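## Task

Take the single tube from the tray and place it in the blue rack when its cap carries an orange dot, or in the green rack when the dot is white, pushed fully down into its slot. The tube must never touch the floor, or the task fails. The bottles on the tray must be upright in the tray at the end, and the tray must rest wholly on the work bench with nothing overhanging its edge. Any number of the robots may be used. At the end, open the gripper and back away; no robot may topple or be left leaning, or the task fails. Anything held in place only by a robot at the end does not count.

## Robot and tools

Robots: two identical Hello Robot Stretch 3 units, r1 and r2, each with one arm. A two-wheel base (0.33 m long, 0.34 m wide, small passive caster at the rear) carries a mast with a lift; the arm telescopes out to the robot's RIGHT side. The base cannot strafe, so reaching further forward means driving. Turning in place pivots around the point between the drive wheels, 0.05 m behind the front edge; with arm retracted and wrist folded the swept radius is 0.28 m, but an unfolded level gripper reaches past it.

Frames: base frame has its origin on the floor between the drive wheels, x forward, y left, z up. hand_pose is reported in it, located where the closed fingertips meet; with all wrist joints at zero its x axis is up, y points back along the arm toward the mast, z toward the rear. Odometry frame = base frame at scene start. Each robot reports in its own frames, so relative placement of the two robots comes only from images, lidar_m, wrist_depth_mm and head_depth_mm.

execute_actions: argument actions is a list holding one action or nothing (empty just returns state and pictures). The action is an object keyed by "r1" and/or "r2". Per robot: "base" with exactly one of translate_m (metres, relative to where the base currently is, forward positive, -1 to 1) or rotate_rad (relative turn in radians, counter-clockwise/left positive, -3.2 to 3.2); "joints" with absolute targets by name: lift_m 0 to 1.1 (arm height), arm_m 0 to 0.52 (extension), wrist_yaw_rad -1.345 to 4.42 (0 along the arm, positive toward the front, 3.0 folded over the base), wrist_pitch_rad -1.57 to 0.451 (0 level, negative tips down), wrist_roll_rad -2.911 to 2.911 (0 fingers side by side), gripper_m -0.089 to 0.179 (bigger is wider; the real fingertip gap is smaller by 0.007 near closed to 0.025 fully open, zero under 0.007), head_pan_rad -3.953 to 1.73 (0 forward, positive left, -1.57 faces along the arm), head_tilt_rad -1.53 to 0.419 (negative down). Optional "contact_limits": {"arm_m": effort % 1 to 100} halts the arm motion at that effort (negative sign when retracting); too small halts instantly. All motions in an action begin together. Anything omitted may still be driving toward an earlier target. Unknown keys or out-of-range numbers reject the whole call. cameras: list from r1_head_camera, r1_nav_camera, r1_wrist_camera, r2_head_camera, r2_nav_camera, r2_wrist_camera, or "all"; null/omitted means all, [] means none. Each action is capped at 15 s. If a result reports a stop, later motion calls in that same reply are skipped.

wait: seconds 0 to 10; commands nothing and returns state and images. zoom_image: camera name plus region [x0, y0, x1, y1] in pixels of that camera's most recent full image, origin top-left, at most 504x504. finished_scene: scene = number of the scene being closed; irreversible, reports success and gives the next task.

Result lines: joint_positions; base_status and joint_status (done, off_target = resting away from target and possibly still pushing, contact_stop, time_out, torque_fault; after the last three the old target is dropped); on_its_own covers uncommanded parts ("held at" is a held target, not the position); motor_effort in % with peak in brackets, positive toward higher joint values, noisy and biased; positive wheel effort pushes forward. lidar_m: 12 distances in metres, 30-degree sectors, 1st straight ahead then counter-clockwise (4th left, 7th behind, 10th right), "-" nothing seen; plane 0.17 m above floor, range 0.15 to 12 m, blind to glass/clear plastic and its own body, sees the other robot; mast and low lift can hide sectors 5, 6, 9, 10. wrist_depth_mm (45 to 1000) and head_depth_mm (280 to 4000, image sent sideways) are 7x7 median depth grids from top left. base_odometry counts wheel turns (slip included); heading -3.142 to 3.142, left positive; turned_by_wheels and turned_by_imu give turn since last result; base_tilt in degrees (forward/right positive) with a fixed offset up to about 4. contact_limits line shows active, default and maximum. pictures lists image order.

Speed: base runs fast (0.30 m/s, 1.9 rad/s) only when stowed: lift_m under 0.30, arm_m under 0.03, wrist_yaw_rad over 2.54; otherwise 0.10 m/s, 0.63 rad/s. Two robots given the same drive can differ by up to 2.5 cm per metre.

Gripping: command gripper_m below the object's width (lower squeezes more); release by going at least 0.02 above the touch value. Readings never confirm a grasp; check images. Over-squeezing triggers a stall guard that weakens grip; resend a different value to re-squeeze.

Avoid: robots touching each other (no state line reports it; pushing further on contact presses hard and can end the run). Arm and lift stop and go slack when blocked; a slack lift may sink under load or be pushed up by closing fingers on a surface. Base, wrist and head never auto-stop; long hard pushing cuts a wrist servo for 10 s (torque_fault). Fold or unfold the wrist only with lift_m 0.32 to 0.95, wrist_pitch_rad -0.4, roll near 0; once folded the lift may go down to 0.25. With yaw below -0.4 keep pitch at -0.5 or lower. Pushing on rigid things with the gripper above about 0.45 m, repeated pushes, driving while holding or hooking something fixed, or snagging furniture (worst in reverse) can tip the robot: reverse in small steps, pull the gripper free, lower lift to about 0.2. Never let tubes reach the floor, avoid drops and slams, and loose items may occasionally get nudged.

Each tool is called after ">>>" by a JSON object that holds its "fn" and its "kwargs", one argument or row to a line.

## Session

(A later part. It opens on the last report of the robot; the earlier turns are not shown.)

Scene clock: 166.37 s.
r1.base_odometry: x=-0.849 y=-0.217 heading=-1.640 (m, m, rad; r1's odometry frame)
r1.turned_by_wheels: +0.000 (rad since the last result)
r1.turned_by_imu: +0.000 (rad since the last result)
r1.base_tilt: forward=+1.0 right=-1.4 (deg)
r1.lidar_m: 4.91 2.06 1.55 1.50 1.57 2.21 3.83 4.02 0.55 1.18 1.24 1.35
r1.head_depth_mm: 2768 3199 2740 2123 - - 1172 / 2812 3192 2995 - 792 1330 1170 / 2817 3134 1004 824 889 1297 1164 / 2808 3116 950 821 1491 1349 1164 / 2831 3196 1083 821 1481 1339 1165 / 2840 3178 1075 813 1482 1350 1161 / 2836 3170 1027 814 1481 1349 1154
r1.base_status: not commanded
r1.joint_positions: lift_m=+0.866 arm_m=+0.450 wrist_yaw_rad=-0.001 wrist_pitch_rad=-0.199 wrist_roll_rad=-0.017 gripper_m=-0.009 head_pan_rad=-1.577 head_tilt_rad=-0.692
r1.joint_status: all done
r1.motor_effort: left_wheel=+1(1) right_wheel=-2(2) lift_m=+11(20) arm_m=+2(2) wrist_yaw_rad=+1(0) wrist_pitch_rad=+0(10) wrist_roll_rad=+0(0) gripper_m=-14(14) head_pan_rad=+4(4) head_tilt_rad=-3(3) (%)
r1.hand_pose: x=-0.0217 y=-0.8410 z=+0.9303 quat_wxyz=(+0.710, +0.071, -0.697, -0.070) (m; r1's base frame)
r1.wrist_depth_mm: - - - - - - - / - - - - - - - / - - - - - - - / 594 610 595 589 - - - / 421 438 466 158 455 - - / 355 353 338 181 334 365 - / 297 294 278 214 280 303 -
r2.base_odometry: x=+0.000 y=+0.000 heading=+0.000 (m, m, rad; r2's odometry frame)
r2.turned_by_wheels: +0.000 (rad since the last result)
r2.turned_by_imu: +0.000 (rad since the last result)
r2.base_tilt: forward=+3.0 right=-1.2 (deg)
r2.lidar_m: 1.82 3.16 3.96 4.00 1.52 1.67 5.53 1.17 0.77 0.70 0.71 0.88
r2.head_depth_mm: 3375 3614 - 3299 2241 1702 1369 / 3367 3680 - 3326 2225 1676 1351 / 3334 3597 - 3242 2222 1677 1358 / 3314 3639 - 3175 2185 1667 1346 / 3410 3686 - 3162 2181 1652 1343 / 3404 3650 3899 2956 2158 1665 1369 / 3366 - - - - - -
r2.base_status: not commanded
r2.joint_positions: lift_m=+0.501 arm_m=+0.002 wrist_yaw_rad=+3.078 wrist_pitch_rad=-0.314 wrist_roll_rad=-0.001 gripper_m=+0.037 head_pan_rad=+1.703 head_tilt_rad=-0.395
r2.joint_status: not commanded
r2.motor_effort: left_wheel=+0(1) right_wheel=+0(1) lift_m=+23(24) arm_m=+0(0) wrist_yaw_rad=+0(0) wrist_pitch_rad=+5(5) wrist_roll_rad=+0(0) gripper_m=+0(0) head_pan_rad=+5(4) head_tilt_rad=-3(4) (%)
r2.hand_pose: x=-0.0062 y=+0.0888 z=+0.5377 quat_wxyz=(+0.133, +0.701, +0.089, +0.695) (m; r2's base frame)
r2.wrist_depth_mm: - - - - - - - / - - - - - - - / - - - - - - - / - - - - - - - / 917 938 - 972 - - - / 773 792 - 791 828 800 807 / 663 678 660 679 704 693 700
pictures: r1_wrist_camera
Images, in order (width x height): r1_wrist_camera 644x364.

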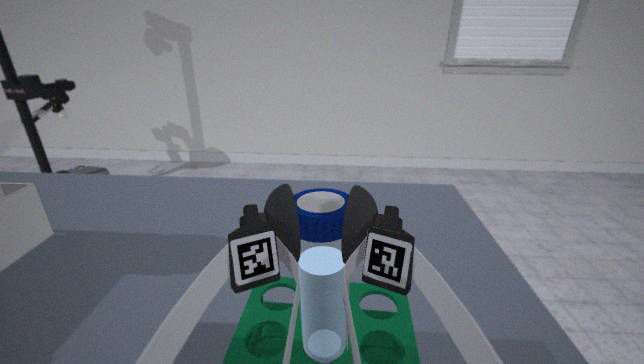

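>>> {"fn": "execute_actions", "kwargs": {
  "actions": [
    {"r1":{"joints":{"lift_m":0.88}}}
  ],
  "cameras": []
}}

>>> {"fn": "execute_actions", "kwargs": {
  "actions": [
    {"r1":{"joints":{"arm_m":0.459}}}
  ],
  "cameras": []
}}

>>> {"fn": "execute_actions", "kwargs": {
  "actions": [
    {"r1":{"joints":{"lift_m":0.862}}}
  ],
  "cameras": ["r1_wrist_camera"]
}}

>>> {"fn": "zoom_image", "kwargs": {
  "camera": "r1_wrist_camera",
  "region": [200, 240, 440, 364]
}}

Scene clock: 178.73 s.
r1.base_odometry: x=-0.849 y=-0.217 heading=-1.640 (m, m, rad; r1's odometry frame)
r1.turned_by_wheels: +0.000 (rad since the last result)
r1.turned_by_imu: +0.001 (rad since the last result)
r1.base_tilt: forward=+1.1 right=-1.4 (deg)
r1.lidar_m: 4.90 2.07 1.54 1.50 1.57 2.20 3.83 4.04 0.55 1.18 1.24 1.35
r1.head_depth_mm: 2751 3189 2750 - - 1330 1171 / 2782 3167 - 798 791 1333 1166 / 2786 3056 999 825 889 1301 1164 / 2809 3121 969 821 1490 1344 1164 / 2790 3229 1084 817 1486 1349 1158 / 2821 3172 1075 815 1495 1349 1161 / 2834 3188 1029 815 1478 1342 1157
r1.base_status: not commanded
r1.joint_positions: lift_m=+0.879 arm_m=+0.450 wrist_yaw_rad=-0.001 wrist_pitch_rad=-0.220 wrist_roll_rad=-0.017 gripper_m=-0.009 head_pan_rad=-1.577 head_tilt_rad=-0.692
r1.joint_status: all done
r1.motor_effort: left_wheel=+2(2) right_wheel=-2(2) lift_m=+61(62) arm_m=+2(2) wrist_yaw_rad=+0(0) wrist_pitch_rad=+9(9) wrist_roll_rad=+0(0) gripper_m=-14(14) head_pan_rad=+3(3) head_tilt_rad=-3(3) (%)
r1.hand_pose: x=-0.0217 y=-0.8394 z=+0.9384 quat_wxyz=(+0.709, +0.078, -0.697, -0.078) (m; r1's base frame)
r1.wrist_depth_mm: - - - - - - - / - - - - - - - / - - - - - - - / 586 601 604 603 604 - - / 425 455 457 158 460 - - / 361 366 356 183 338 385 - / 303 301 286 220 284 305 -
r2.base_odometry: x=+0.000 y=+0.000 heading=+0.000 (m, m, rad; r2's odometry frame)
r2.turned_by_wheels: +0.000 (rad since the last result)
r2.turned_by_imu: +0.000 (rad since the last result)
r2.base_tilt: forward=+2.9 right=-1.1 (deg)
r2.lidar_m: 1.82 3.17 3.96 4.00 1.53 1.68 5.53 1.17 0.76 0.70 0.71 0.89
r2.head_depth_mm: 3409 3554 - 3286 2232 1693 1364 / 3384 3595 - 3274 2210 1690 1357 / 3359 3618 - 3229 2228 1685 1353 / 3376 3574 - 3204 2203 1667 1334 / 3364 3659 - 3148 2185 1661 1346 / 3357 3614 3985 2940 2195 1657 1381 / 3407 - - - - - -
r2.base_status: not commanded
r2.joint_positions: lift_m=+0.501 arm_m=+0.002 wrist_yaw_rad=+3.078 wrist_pitch_rad=-0.314 wrist_roll_rad=-0.001 gripper_m=+0.037 head_pan_rad=+1.703 head_tilt_rad=-0.395
r2.joint_status: not commanded
r2.motor_effort: left_wheel=-1(0) right_wheel=+0(0) lift_m=+23(23) arm_m=+0(0) wrist_yaw_rad=+0(0) wrist_pitch_rad=+5(5) wrist_roll_rad=+0(0) gripper_m=+0(1) head_pan_rad=+5(5) head_tilt_rad=-2(2) (%)
r2.hand_pose: x=-0.0062 y=+0.0888 z=+0.5377 quat_wxyz=(+0.133, +0.701, +0.089, +0.695) (m; r2's base frame)
r2.wrist_depth_mm: - - - - - - - / - - - - - - - / - - - - - - - / - - - - - - - / 915 936 - 967 - - - / 732 791 - 788 799 795 819 / 674 666 659 677 679 703 705
pictures: none
No camera images: the call's "cameras" was empty. Leave "cameras" out to get every camera's image.

Scene clock: 179.53 s.
r1.base_odometry: x=-0.849 y=-0.217 heading=-1.640 (m, m, rad; r1's odometry frame)
r1.turned_by_wheels: +0.000 (rad since the last result)
r1.turned_by_imu: +0.000 (rad since the last result)
r1.base_tilt: forward=+1.1 right=-1.4 (deg)
r1.lidar_m: 4.93 2.06 1.54 1.50 1.57 2.21 3.83 3.99 0.55 1.18 1.24 1.35
r1.head_depth_mm: 2775 3182 2710 - - 1333 1173 / 2830 3176 - 796 792 1327 1170 / 2810 3060 999 822 891 1295 1168 / 2841 3126 971 820 1494 1351 1160 / 2787 3193 1080 819 1477 1349 1154 / 2814 3174 1080 815 1485 1347 1162 / 2832 3204 1027 811 1493 1345 1155
r1.base_status: not commanded
r1.joint_positions: lift_m=+0.879 arm_m=+0.459 wrist_yaw_rad=-0.001 wrist_pitch_rad=-0.220 wrist_roll_rad=-0.017 gripper_m=-0.009 head_pan_rad=-1.577 head_tilt_rad=-0.692
r1.joint_status: all done
r1.motor_effort: left_wheel=+2(2) right_wheel=-2(2) lift_m=+61(61) arm_m=+2(3) wrist_yaw_rad=+0(0) wrist_pitch_rad=+9(9) wrist_roll_rad=+0(0) gripper_m=-14(14) head_pan_rad=+4(4) head_tilt_rad=-4(4) (%)
r1.hand_pose: x=-0.0217 y=-0.8484 z=+0.9383 quat_wxyz=(+0.709, +0.078, -0.697, -0.078) (m; r1's base frame)
r1.wrist_depth_mm: - - - - - - - / - - - - - - - / - - - - - - - / 583 586 600 596 - - - / 427 452 445 158 459 - - / 359 359 337 183 337 382 - / 303 305 287 231 290 310 -
r2.base_odometry: x=+0.000 y=+0.000 heading=+0.000 (m, m, rad; r2's odometry frame)
r2.turned_by_wheels: +0.000 (rad since the last result)
r2.turned_by_imu: +0.000 (rad since the last result)
r2.base_tilt: forward=+2.8 right=-1.1 (deg)
r2.lidar_m: 1.81 3.16 3.98 3.99 1.52 1.67 5.51 1.17 0.76 0.70 0.71 0.89
r2.head_depth_mm: 3379 3585 - 3346 2247 1700 1361 / 3322 3590 - 3271 2212 1692 1356 / 3371 3589 - 3249 2207 1676 1354 / 3363 3642 - 3265 2191 1668 1343 / 3397 3677 - 3237 2185 1651 1346 / 3472 3588 3837 2938 2175 1649 1381 / 3437 - - - - - -
r2.base_status: not commanded
r2.joint_positions: lift_m=+0.501 arm_m=+0.002 wrist_yaw_rad=+3.078 wrist_pitch_rad=-0.314 wrist_roll_rad=-0.001 gripper_m=+0.037 head_pan_rad=+1.703 head_tilt_rad=-0.395
r2.joint_status: not commanded
r2.motor_effort: left_wheel=+0(1) right_wheel=+0(1) lift_m=+22(22) arm_m=+0(0) wrist_yaw_rad=+0(0) wrist_pitch_rad=+6(5) wrist_roll_rad=+0(0) gripper_m=+0(0) head_pan_rad=+4(4) head_tilt_rad=-3(2) (%)
r2.hand_pose: x=-0.0062 y=+0.0888 z=+0.5377 quat_wxyz=(+0.133, +0.701, +0.089, +0.695) (m; r2's base frame)
r2.wrist_depth_mm: - - - - - - - / - - - - - - - / - - - - - - - / - - - - - - - / 938 959 - 953 - - - / 770 793 - 802 819 809 820 / 676 672 659 692 690 697 720
pictures: none
No camera images: the call's "cameras" was empty. Leave "cameras" out to get every camera's image.

Scene clock: 180.43 s.
r1.base_odometry: x=-0.849 y=-0.217 heading=-1.640 (m, m, rad; r1's odometry frame)
r1.turned_by_wheels: +0.000 (rad since the last result)
r1.turned_by_imu: +0.000 (rad since the last result)
r1.base_tilt: forward=+1.1 right=-1.4 (deg)
r1.lidar_m: 4.92 2.06 1.54 1.50 1.57 2.21 3.83 4.02 0.55 1.18 1.24 1.35
r1.head_depth_mm: 2749 3155 2707 2126 - - 1167 / 2814 3160 2918 - 790 1332 1168 / 2839 3096 999 826 890 1297 1162 / 2832 3095 947 820 1497 1351 1162 / 2815 3163 1080 817 1489 1351 1159 / 2840 3183 1079 813 1489 1347 1159 / 2842 3213 1024 812 1475 1347 1155
r1.base_status: not commanded
r1.joint_positions: lift_m=+0.863 arm_m=+0.459 wrist_yaw_rad=-0.001 wrist_pitch_rad=-0.221 wrist_roll_rad=-0.017 gripper_m=-0.009 head_pan_rad=-1.577 head_tilt_rad=-0.692
r1.joint_status: all done
r1.motor_effort: left_wheel=+2(2) right_wheel=-2(2) lift_m=+15(54) arm_m=+2(2) wrist_yaw_rad=+0(0) wrist_pitch_rad=+10(9) wrist_roll_rad=+0(0) gripper_m=-14(14) head_pan_rad=+4(4) head_tilt_rad=-2(3) (%)
r1.hand_pose: x=-0.0217 y=-0.8484 z=+0.9219 quat_wxyz=(+0.709, +0.079, -0.697, -0.078) (m; r1's base frame)
r1.wrist_depth_mm: - - - - - - - / - - - - - - - / - - - - - - - / 550 558 568 568 569 - - / 409 424 419 159 431 - - / 338 340 326 183 334 345 - / 284 283 258 205 246 287 -
r2.base_odometry: x=+0.000 y=+0.000 heading=+0.000 (m, m, rad; r2's odometry frame)
r2.turned_by_wheels: +0.000 (rad since the last result)
r2.turned_by_imu: +0.000 (rad since the last result)
r2.base_tilt: forward=+3.0 right=-1.2 (deg)
r2.lidar_m: 1.82 3.17 3.96 3.99 1.53 1.67 5.54 1.17 0.76 0.70 0.71 0.89
r2.head_depth_mm: 3343 3639 - 3336 2236 1690 1363 / 3397 3615 - 3267 2235 1695 1359 / 3315 3615 - 3225 2216 1683 1348 / 3432 3616 - 3185 2204 1664 1348 / 3440 3615 - 3165 2200 1666 1338 / 3400 3621 3892 2952 2179 1659 1375 / 3373 - - - - - -
r2.base_status: not commanded
r2.joint_positions: lift_m=+0.501 arm_m=+0.002 wrist_yaw_rad=+3.078 wrist_pitch_rad=-0.314 wrist_roll_rad=-0.001 gripper_m=+0.037 head_pan_rad=+1.703 head_tilt_rad=-0.395
r2.joint_status: not commanded
r2.motor_effort: left_wheel=+0(0) right_wheel=+1(1) lift_m=+24(23) arm_m=+0(0) wrist_yaw_rad=+0(0) wrist_pitch_rad=+5(5) wrist_roll_rad=+0(0) gripper_m=+0(1) head_pan_rad=+4(5) head_tilt_rad=-3(3) (%)
r2.hand_pose: x=-0.0062 y=+0.0888 z=+0.5377 quat_wxyz=(+0.133, +0.701, +0.089, +0.695) (m; r2's base frame)
r2.wrist_depth_mm: - - - - - - - / - - - - - - - / - - - - - - - / - - - - - - - / 911 890 - 987 - - - / 762 791 - 799 806 833 799 / 658 666 656 697 708 690 708
pictures: r1_wrist_camera
Images, in order (width x height): r1_wrist_camera 644x364.

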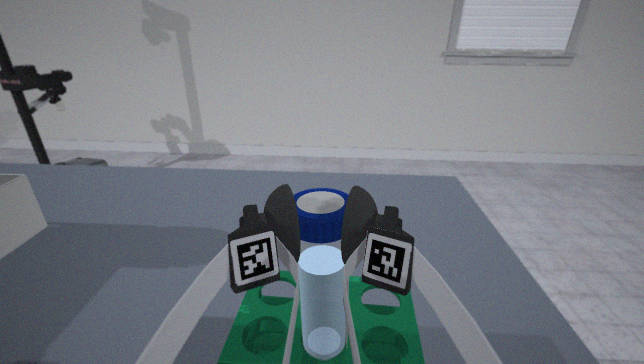

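Region (200, 240, 440, 364) of r1_wrist_camera's 644x364 image, scaled by 2.100; it fills the top 260 rows of this view, and the rest is white.

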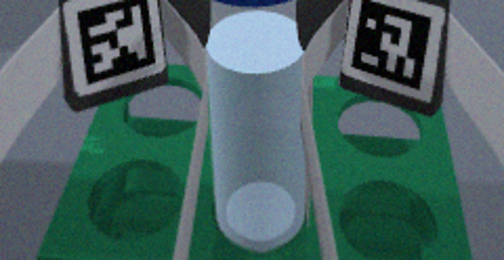

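It's entering.

>>> {"fn": "execute_actions", "kwargs": {
  "actions": [
    {"r1":{"joints":{"lift_m":0.818}}}
  ],
  "cameras": ["r1_wrist_camera"]
}}

Scene clock: 184.47 s.
r1.base_odometry: x=-0.849 y=-0.217 heading=-1.640 (m, m, rad; r1's odometry frame)
r1.turned_by_wheels: +0.000 (rad since the last result)
r1.turned_by_imu: +0.001 (rad since the last result)
r1.base_tilt: forward=+1.1 right=-1.4 (deg)
r1.lidar_m: 4.92 2.07 1.54 1.50 1.57 2.21 3.83 4.03 0.55 1.18 1.24 1.34
r1.head_depth_mm: 2753 3184 2716 2055 1709 - - / 2791 3165 2838 - 795 1316 1169 / 2791 3153 - 823 890 1297 1166 / 2799 3132 - 819 1497 1348 1169 / 2805 3163 1081 817 1479 1353 1168 / 2832 3205 1076 815 1490 1346 1159 / 2844 3182 1024 810 1473 1340 1158
r1.base_status: not commanded
r1.joint_positions: lift_m=+0.819 arm_m=+0.459 wrist_yaw_rad=-0.001 wrist_pitch_rad=-0.221 wrist_roll_rad=-0.017 gripper_m=-0.009 head_pan_rad=-1.577 head_tilt_rad=-0.692
r1.joint_status: all done
r1.motor_effort: left_wheel=+2(2) right_wheel=-2(2) lift_m=+14(20) arm_m=+2(2) wrist_yaw_rad=+1(1) wrist_pitch_rad=+9(9) wrist_roll_rad=+0(0) gripper_m=-14(14) head_pan_rad=+4(4) head_tilt_rad=-3(3) (%)
r1.hand_pose: x=-0.0217 y=-0.8484 z=+0.8779 quat_wxyz=(+0.709, +0.079, -0.697, -0.078) (m; r1's base frame)
r1.wrist_depth_mm: - - - - - - - / - - - - - - - / - - - - - - - / 440 453 462 472 470 - - / 344 350 357 157 356 359 - / 277 279 215 185 265 287 - / 234 234 201 194 190 239 239
r2.base_odometry: x=+0.000 y=+0.000 heading=+0.000 (m, m, rad; r2's odometry frame)
r2.turned_by_wheels: +0.000 (rad since the last result)
r2.turned_by_imu: +0.000 (rad since the last result)
r2.base_tilt: forward=+2.9 right=-1.1 (deg)
r2.lidar_m: 1.82 3.18 3.97 3.99 1.52 1.67 5.53 1.17 0.77 0.70 0.71 0.88
r2.head_depth_mm: 3369 3623 - 3264 2242 1690 1367 / 3368 3638 - 3261 2228 1691 1357 / 3349 3623 - 3265 2220 1699 1351 / 3387 3627 - 3220 2188 1671 1339 / 3376 3640 - 3143 2206 1661 1343 / 3390 3583 3923 2942 2153 1675 1378 / 3417 - - - - - -
r2.base_status: not commanded
r2.joint_positions: lift_m=+0.501 arm_m=+0.002 wrist_yaw_rad=+3.078 wrist_pitch_rad=-0.314 wrist_roll_rad=-0.001 gripper_m=+0.037 head_pan_rad=+1.703 head_tilt_rad=-0.395
r2.joint_status: not commanded
r2.motor_effort: left_wheel=+0(1) right_wheel=+0(0) lift_m=+23(23) arm_m=+0(0) wrist_yaw_rad=+0(0) wrist_pitch_rad=+6(5) wrist_roll_rad=+0(0) gripper_m=+0(0) head_pan_rad=+4(5) head_tilt_rad=-4(2) (%)
r2.hand_pose: x=-0.0062 y=+0.0888 z=+0.5377 quat_wxyz=(+0.133, +0.701, +0.089, +0.695) (m; r2's base frame)
r2.wrist_depth_mm: - - - - - - - / - - - - - - - / - - - - - - - / - - - - - - - / 892 910 - 940 - - - / 757 791 - 814 797 801 819 / 648 675 664 705 675 704 710
pictures: r1_wrist_camera
Images, in order (width x height): r1_wrist_camera 644x364.

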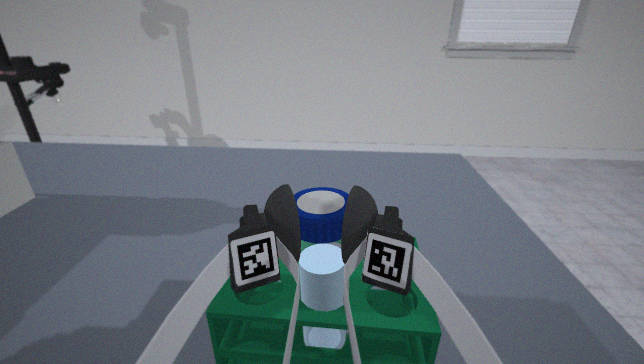

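>>> {"fn": "execute_actions", "kwargs": {
  "actions": [
    {"r1":{"joints":{"lift_m":0.808}}}
  ],
  "cameras": []
}}

>>> {"fn": "execute_actions", "kwargs": {
  "actions": [
    {"r1":{"joints":{"gripper_m":0.06}}}
  ],
  "cameras": ["r1_wrist_camera"]
}}

>>> {"fn": "execute_actions", "kwargs": {
  "actions": [
    {"r1":{"joints":{"arm_m":0.3}}}
  ],
  "cameras": ["r1_wrist_camera"]
}}

Scene clock: 189.57 s.
r1.base_odometry: x=-0.849 y=-0.217 heading=-1.640 (m, m, rad; r1's odometry frame)
r1.turned_by_wheels: +0.000 (rad since the last result)
r1.turned_by_imu: +0.001 (rad since the last result)
r1.base_tilt: forward=+1.1 right=-1.4 (deg)
r1.lidar_m: 4.92 2.07 1.55 1.50 1.57 2.20 3.84 4.02 0.55 1.18 1.24 1.35
r1.head_depth_mm: 2792 3235 2701 2038 1667 - - / 2816 3164 2726 - 796 1301 1170 / 2820 3184 - 810 892 1289 1162 / 2822 3172 - 822 1500 1351 1161 / 2801 3190 1078 816 1486 1348 1159 / 2813 3146 1077 815 1490 1343 1163 / 2830 3177 1027 814 1487 1342 1153
r1.base_status: not commanded
r1.joint_positions: lift_m=+0.809 arm_m=+0.459 wrist_yaw_rad=-0.001 wrist_pitch_rad=-0.191 wrist_roll_rad=-0.017 gripper_m=-0.009 head_pan_rad=-1.577 head_tilt_rad=-0.692
r1.joint_status: all done
r1.motor_effort: left_wheel=+1(2) right_wheel=-2(2) lift_m=+10(16) arm_m=+2(2) wrist_yaw_rad=+0(1) wrist_pitch_rad=-4(9) wrist_roll_rad=+0(0) gripper_m=-14(14) head_pan_rad=+4(4) head_tilt_rad=-4(3) (%)
r1.hand_pose: x=-0.0217 y=-0.8507 z=+0.8754 quat_wxyz=(+0.710, +0.068, -0.698, -0.067) (m; r1's base frame)
r1.wrist_depth_mm: - - - - - - - / - - - - - - - / - - - - - - - / 471 477 479 486 486 - - / 353 354 368 158 357 366 - / 279 281 226 181 256 287 - / 232 236 194 187 187 238 239
r2.base_odometry: x=+0.000 y=+0.000 heading=+0.000 (m, m, rad; r2's odometry frame)
r2.turned_by_wheels: +0.000 (rad since the last result)
r2.turned_by_imu: +0.000 (rad since the last result)
r2.base_tilt: forward=+2.9 right=-1.1 (deg)
r2.lidar_m: 1.81 3.19 3.95 4.01 1.52 1.68 5.50 1.17 0.77 0.70 0.71 0.89
r2.head_depth_mm: 3377 3637 - 3285 2244 1695 1370 / 3396 3622 - 3303 2227 1682 1351 / 3405 3638 - 3208 2187 1686 1349 / 3384 3656 - 3265 2203 1676 1346 / 3378 3580 - 3206 2179 1664 1344 / 3376 3644 3938 2946 2161 1659 1369 / 3398 - - - - - -
r2.base_status: not commanded
r2.joint_positions: lift_m=+0.501 arm_m=+0.002 wrist_yaw_rad=+3.078 wrist_pitch_rad=-0.314 wrist_roll_rad=-0.001 gripper_m=+0.037 head_pan_rad=+1.703 head_tilt_rad=-0.395
r2.joint_status: not commanded
r2.motor_effort: left_wheel=-1(1) right_wheel=+1(0) lift_m=+23(23) arm_m=+0(1) wrist_yaw_rad=+0(0) wrist_pitch_rad=+5(5) wrist_roll_rad=+0(0) gripper_m=+0(0) head_pan_rad=+5(5) head_tilt_rad=-2(2) (%)
r2.hand_pose: x=-0.0062 y=+0.0888 z=+0.5377 quat_wxyz=(+0.133, +0.701, +0.089, +0.695) (m; r2's base frame)
r2.wrist_depth_mm: - - - - - - - / - - - - - - - / - - - - - - - / - - - - - - - / 961 937 - 962 - - - / 769 782 - 798 803 843 849 / 656 679 649 664 700 704 712
pictures: none
No camera images: the call's "cameras" was empty. Leave "cameras" out to get every camera's image.

Scene clock: 190.73 s.
r1.base_odometry: x=-0.849 y=-0.217 heading=-1.640 (m, m, rad; r1's odometry frame)
r1.turned_by_wheels: +0.000 (rad since the last result)
r1.turned_by_imu: +0.000 (rad since the last result)
r1.base_tilt: forward=+1.1 right=-1.4 (deg)
r1.lidar_m: 4.90 2.06 1.54 1.50 1.57 2.21 3.82 4.04 0.55 1.18 1.24 1.35
r1.head_depth_mm: 2780 3152 2706 2052 1683 - - / 2819 3141 2697 - 793 1296 1170 / 2827 3154 - 808 891 1292 1161 / 2827 3161 - 821 1493 1345 1165 / 2804 3192 1077 818 1486 1346 1158 / 2831 3160 1080 815 1485 1357 1162 / 2844 3187 1026 814 1483 1342 1157
r1.base_status: not commanded
r1.joint_positions: lift_m=+0.809 arm_m=+0.459 wrist_yaw_rad=-0.001 wrist_pitch_rad=-0.215 wrist_roll_rad=-0.017 gripper_m=+0.060 head_pan_rad=-1.577 head_tilt_rad=-0.692
r1.joint_status: all done
r1.motor_effort: left_wheel=+2(2) right_wheel=-2(2) lift_m=+13(14) arm_m=+2(2) wrist_yaw_rad=+1(0) wrist_pitch_rad=+6(7) wrist_roll_rad=+0(0) gripper_m=+1(79) head_pan_rad=+3(4) head_tilt_rad=-3(3) (%)
r1.hand_pose: x=-0.0217 y=-0.8489 z=+0.8695 quat_wxyz=(+0.709, +0.076, -0.697, -0.076) (m; r1's base frame)
r1.wrist_depth_mm: - - - - - - - / - - - - - - - / - - - - - - - / 444 446 444 425 454 - - / 331 335 351 187 364 345 - / 268 269 196 180 223 277 - / 226 226 209 191 187 229 230
r2.base_odometry: x=+0.000 y=+0.000 heading=+0.000 (m, m, rad; r2's odometry frame)
r2.turned_by_wheels: +0.000 (rad since the last result)
r2.turned_by_imu: +0.000 (rad since the last result)
r2.base_tilt: forward=+3.0 right=-1.2 (deg)
r2.lidar_m: 1.82 3.17 3.95 4.00 1.53 1.67 5.53 1.17 0.77 0.70 0.71 0.89
r2.head_depth_mm: 3365 3585 - 3336 2249 1706 1369 / 3391 3629 - 3233 2222 1699 1356 / 3388 3616 - 3256 2240 1670 1349 / 3414 3588 - 3211 2188 1663 1352 / 3312 3658 - 3166 2175 1671 1335 / 3354 3622 3835 2960 2161 1660 1375 / 3319 - - - - - -
r2.base_status: not commanded
r2.joint_positions: lift_m=+0.501 arm_m=+0.002 wrist_yaw_rad=+3.078 wrist_pitch_rad=-0.314 wrist_roll_rad=-0.001 gripper_m=+0.037 head_pan_rad=+1.703 head_tilt_rad=-0.395
r2.joint_status: not commanded
r2.motor_effort: left_wheel=-1(1) right_wheel=+1(1) lift_m=+23(22) arm_m=+0(0) wrist_yaw_rad=+0(0) wrist_pitch_rad=+5(5) wrist_roll_rad=+0(0) gripper_m=+0(1) head_pan_rad=+5(5) head_tilt_rad=-2(3) (%)
r2.hand_pose: x=-0.0062 y=+0.0888 z=+0.5377 quat_wxyz=(+0.133, +0.701, +0.089, +0.695) (m; r2's base frame)
r2.wrist_depth_mm: - - - - - - - / - - - - - - - / - - - - - - - / - - - - - - - / 914 956 - 965 - - - / 771 784 - 799 802 799 800 / 674 671 658 672 695 687 704
pictures: r1_wrist_camera
Images, in order (width x height): r1_wrist_camera 644x364.

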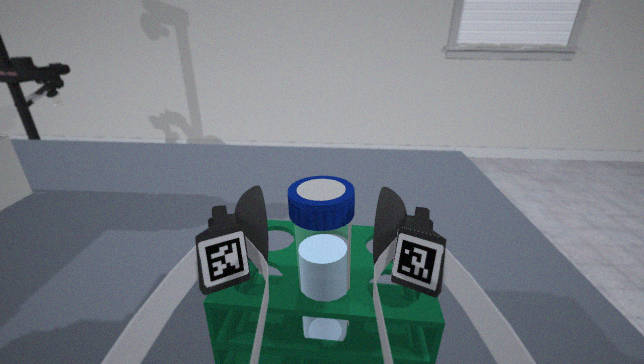

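Scene clock: 193.17 s.
r1.base_odometry: x=-0.849 y=-0.217 heading=-1.640 (m, m, rad; r1's odometry frame)
r1.turned_by_wheels: +0.000 (rad since the last result)
r1.turned_by_imu: +0.000 (rad since the last result)
r1.base_tilt: forward=+1.1 right=-1.4 (deg)
r1.lidar_m: 4.92 2.07 1.55 1.50 1.58 2.21 3.83 4.01 0.55 1.18 1.24 1.35
r1.head_depth_mm: 2785 3176 2707 2040 1720 - - / 2818 3196 2722 - - 1331 1162 / 2806 3185 1148 - 889 1291 1164 / 2814 3178 1142 - 1492 1359 1162 / 2818 3199 1081 818 1484 1347 1164 / 2817 3195 1078 816 1492 1344 1156 / 2827 3179 1026 811 1484 1339 1155
r1.base_status: not commanded
r1.joint_positions: lift_m=+0.809 arm_m=+0.300 wrist_yaw_rad=+0.000 wrist_pitch_rad=-0.216 wrist_roll_rad=-0.017 gripper_m=+0.060 head_pan_rad=-1.577 head_tilt_rad=-0.692
r1.joint_status: all done
r1.motor_effort: left_wheel=+2(2) right_wheel=-2(2) lift_m=+13(13) arm_m=-4(5) wrist_yaw_rad=+0(1) wrist_pitch_rad=+7(7) wrist_roll_rad=+0(0) gripper_m=+1(0) head_pan_rad=+4(4) head_tilt_rad=-3(3) (%)
r1.hand_pose: x=-0.0216 y=-0.6905 z=+0.8692 quat_wxyz=(+0.709, +0.077, -0.697, -0.076) (m; r1's base frame)
r1.wrist_depth_mm: - - - - - - - / 470 - - - - - - / 460 648 661 611 682 - - / 417 441 448 337 456 - - / 335 335 351 330 353 345 - / 268 271 258 272 261 274 - / 225 224 226 227 231 228 229
r2.base_odometry: x=+0.000 y=+0.000 heading=+0.000 (m, m, rad; r2's odometry frame)
r2.turned_by_wheels: +0.000 (rad since the last result)
r2.turned_by_imu: +0.000 (rad since the last result)
r2.base_tilt: forward=+2.8 right=-1.1 (deg)
r2.lidar_m: 1.82 3.18 3.97 4.02 1.52 1.67 5.51 1.17 0.77 0.70 0.71 0.89
r2.head_depth_mm: 3412 3647 - 3305 2258 1703 1368 / 3286 3625 - 3287 2214 1696 1363 / 3367 3555 - 3258 2207 1689 1357 / 3361 3625 - 3180 2195 1672 1346 / 3415 3634 - 3197 2184 1665 1353 / 3354 3664 3876 2977 2175 1662 1376 / 3409 - - - - - -
r2.base_status: not commanded
r2.joint_positions: lift_m=+0.501 arm_m=+0.002 wrist_yaw_rad=+3.078 wrist_pitch_rad=-0.314 wrist_roll_rad=-0.001 gripper_m=+0.037 head_pan_rad=+1.703 head_tilt_rad=-0.395
r2.joint_status: not commanded
r2.motor_effort: left_wheel=-1(1) right_wheel=+0(1) lift_m=+23(23) arm_m=+0(0) wrist_yaw_rad=+0(0) wrist_pitch_rad=+5(5) wrist_roll_rad=+0(0) gripper_m=+0(1) head_pan_rad=+5(5) head_tilt_rad=-2(3) (%)
r2.hand_pose: x=-0.0062 y=+0.0888 z=+0.5377 quat_wxyz=(+0.133, +0.701, +0.089, +0.695) (m; r2's base frame)
r2.wrist_depth_mm: - - - - - - - / - - - - - - - / - - - - - - - / - - - - - - - / 912 919 - 983 - - - / 769 780 - 812 802 805 829 / 667 655 647 687 703 690 705
pictures: r1_wrist_camera
Images, in order (width x height): r1_wrist_camera 644x364.

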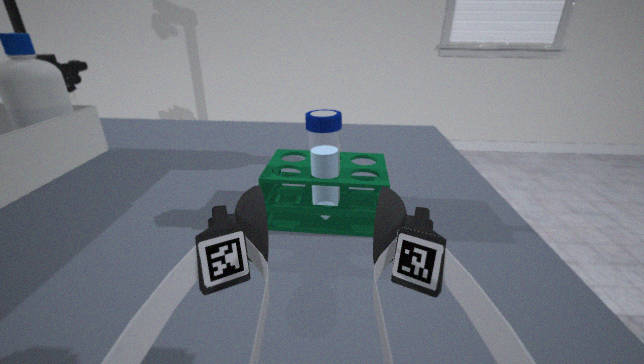

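>>> {"fn": "finished_scene", "kwargs": {
  "scene": 1
}}

The scene is finished: the task was done.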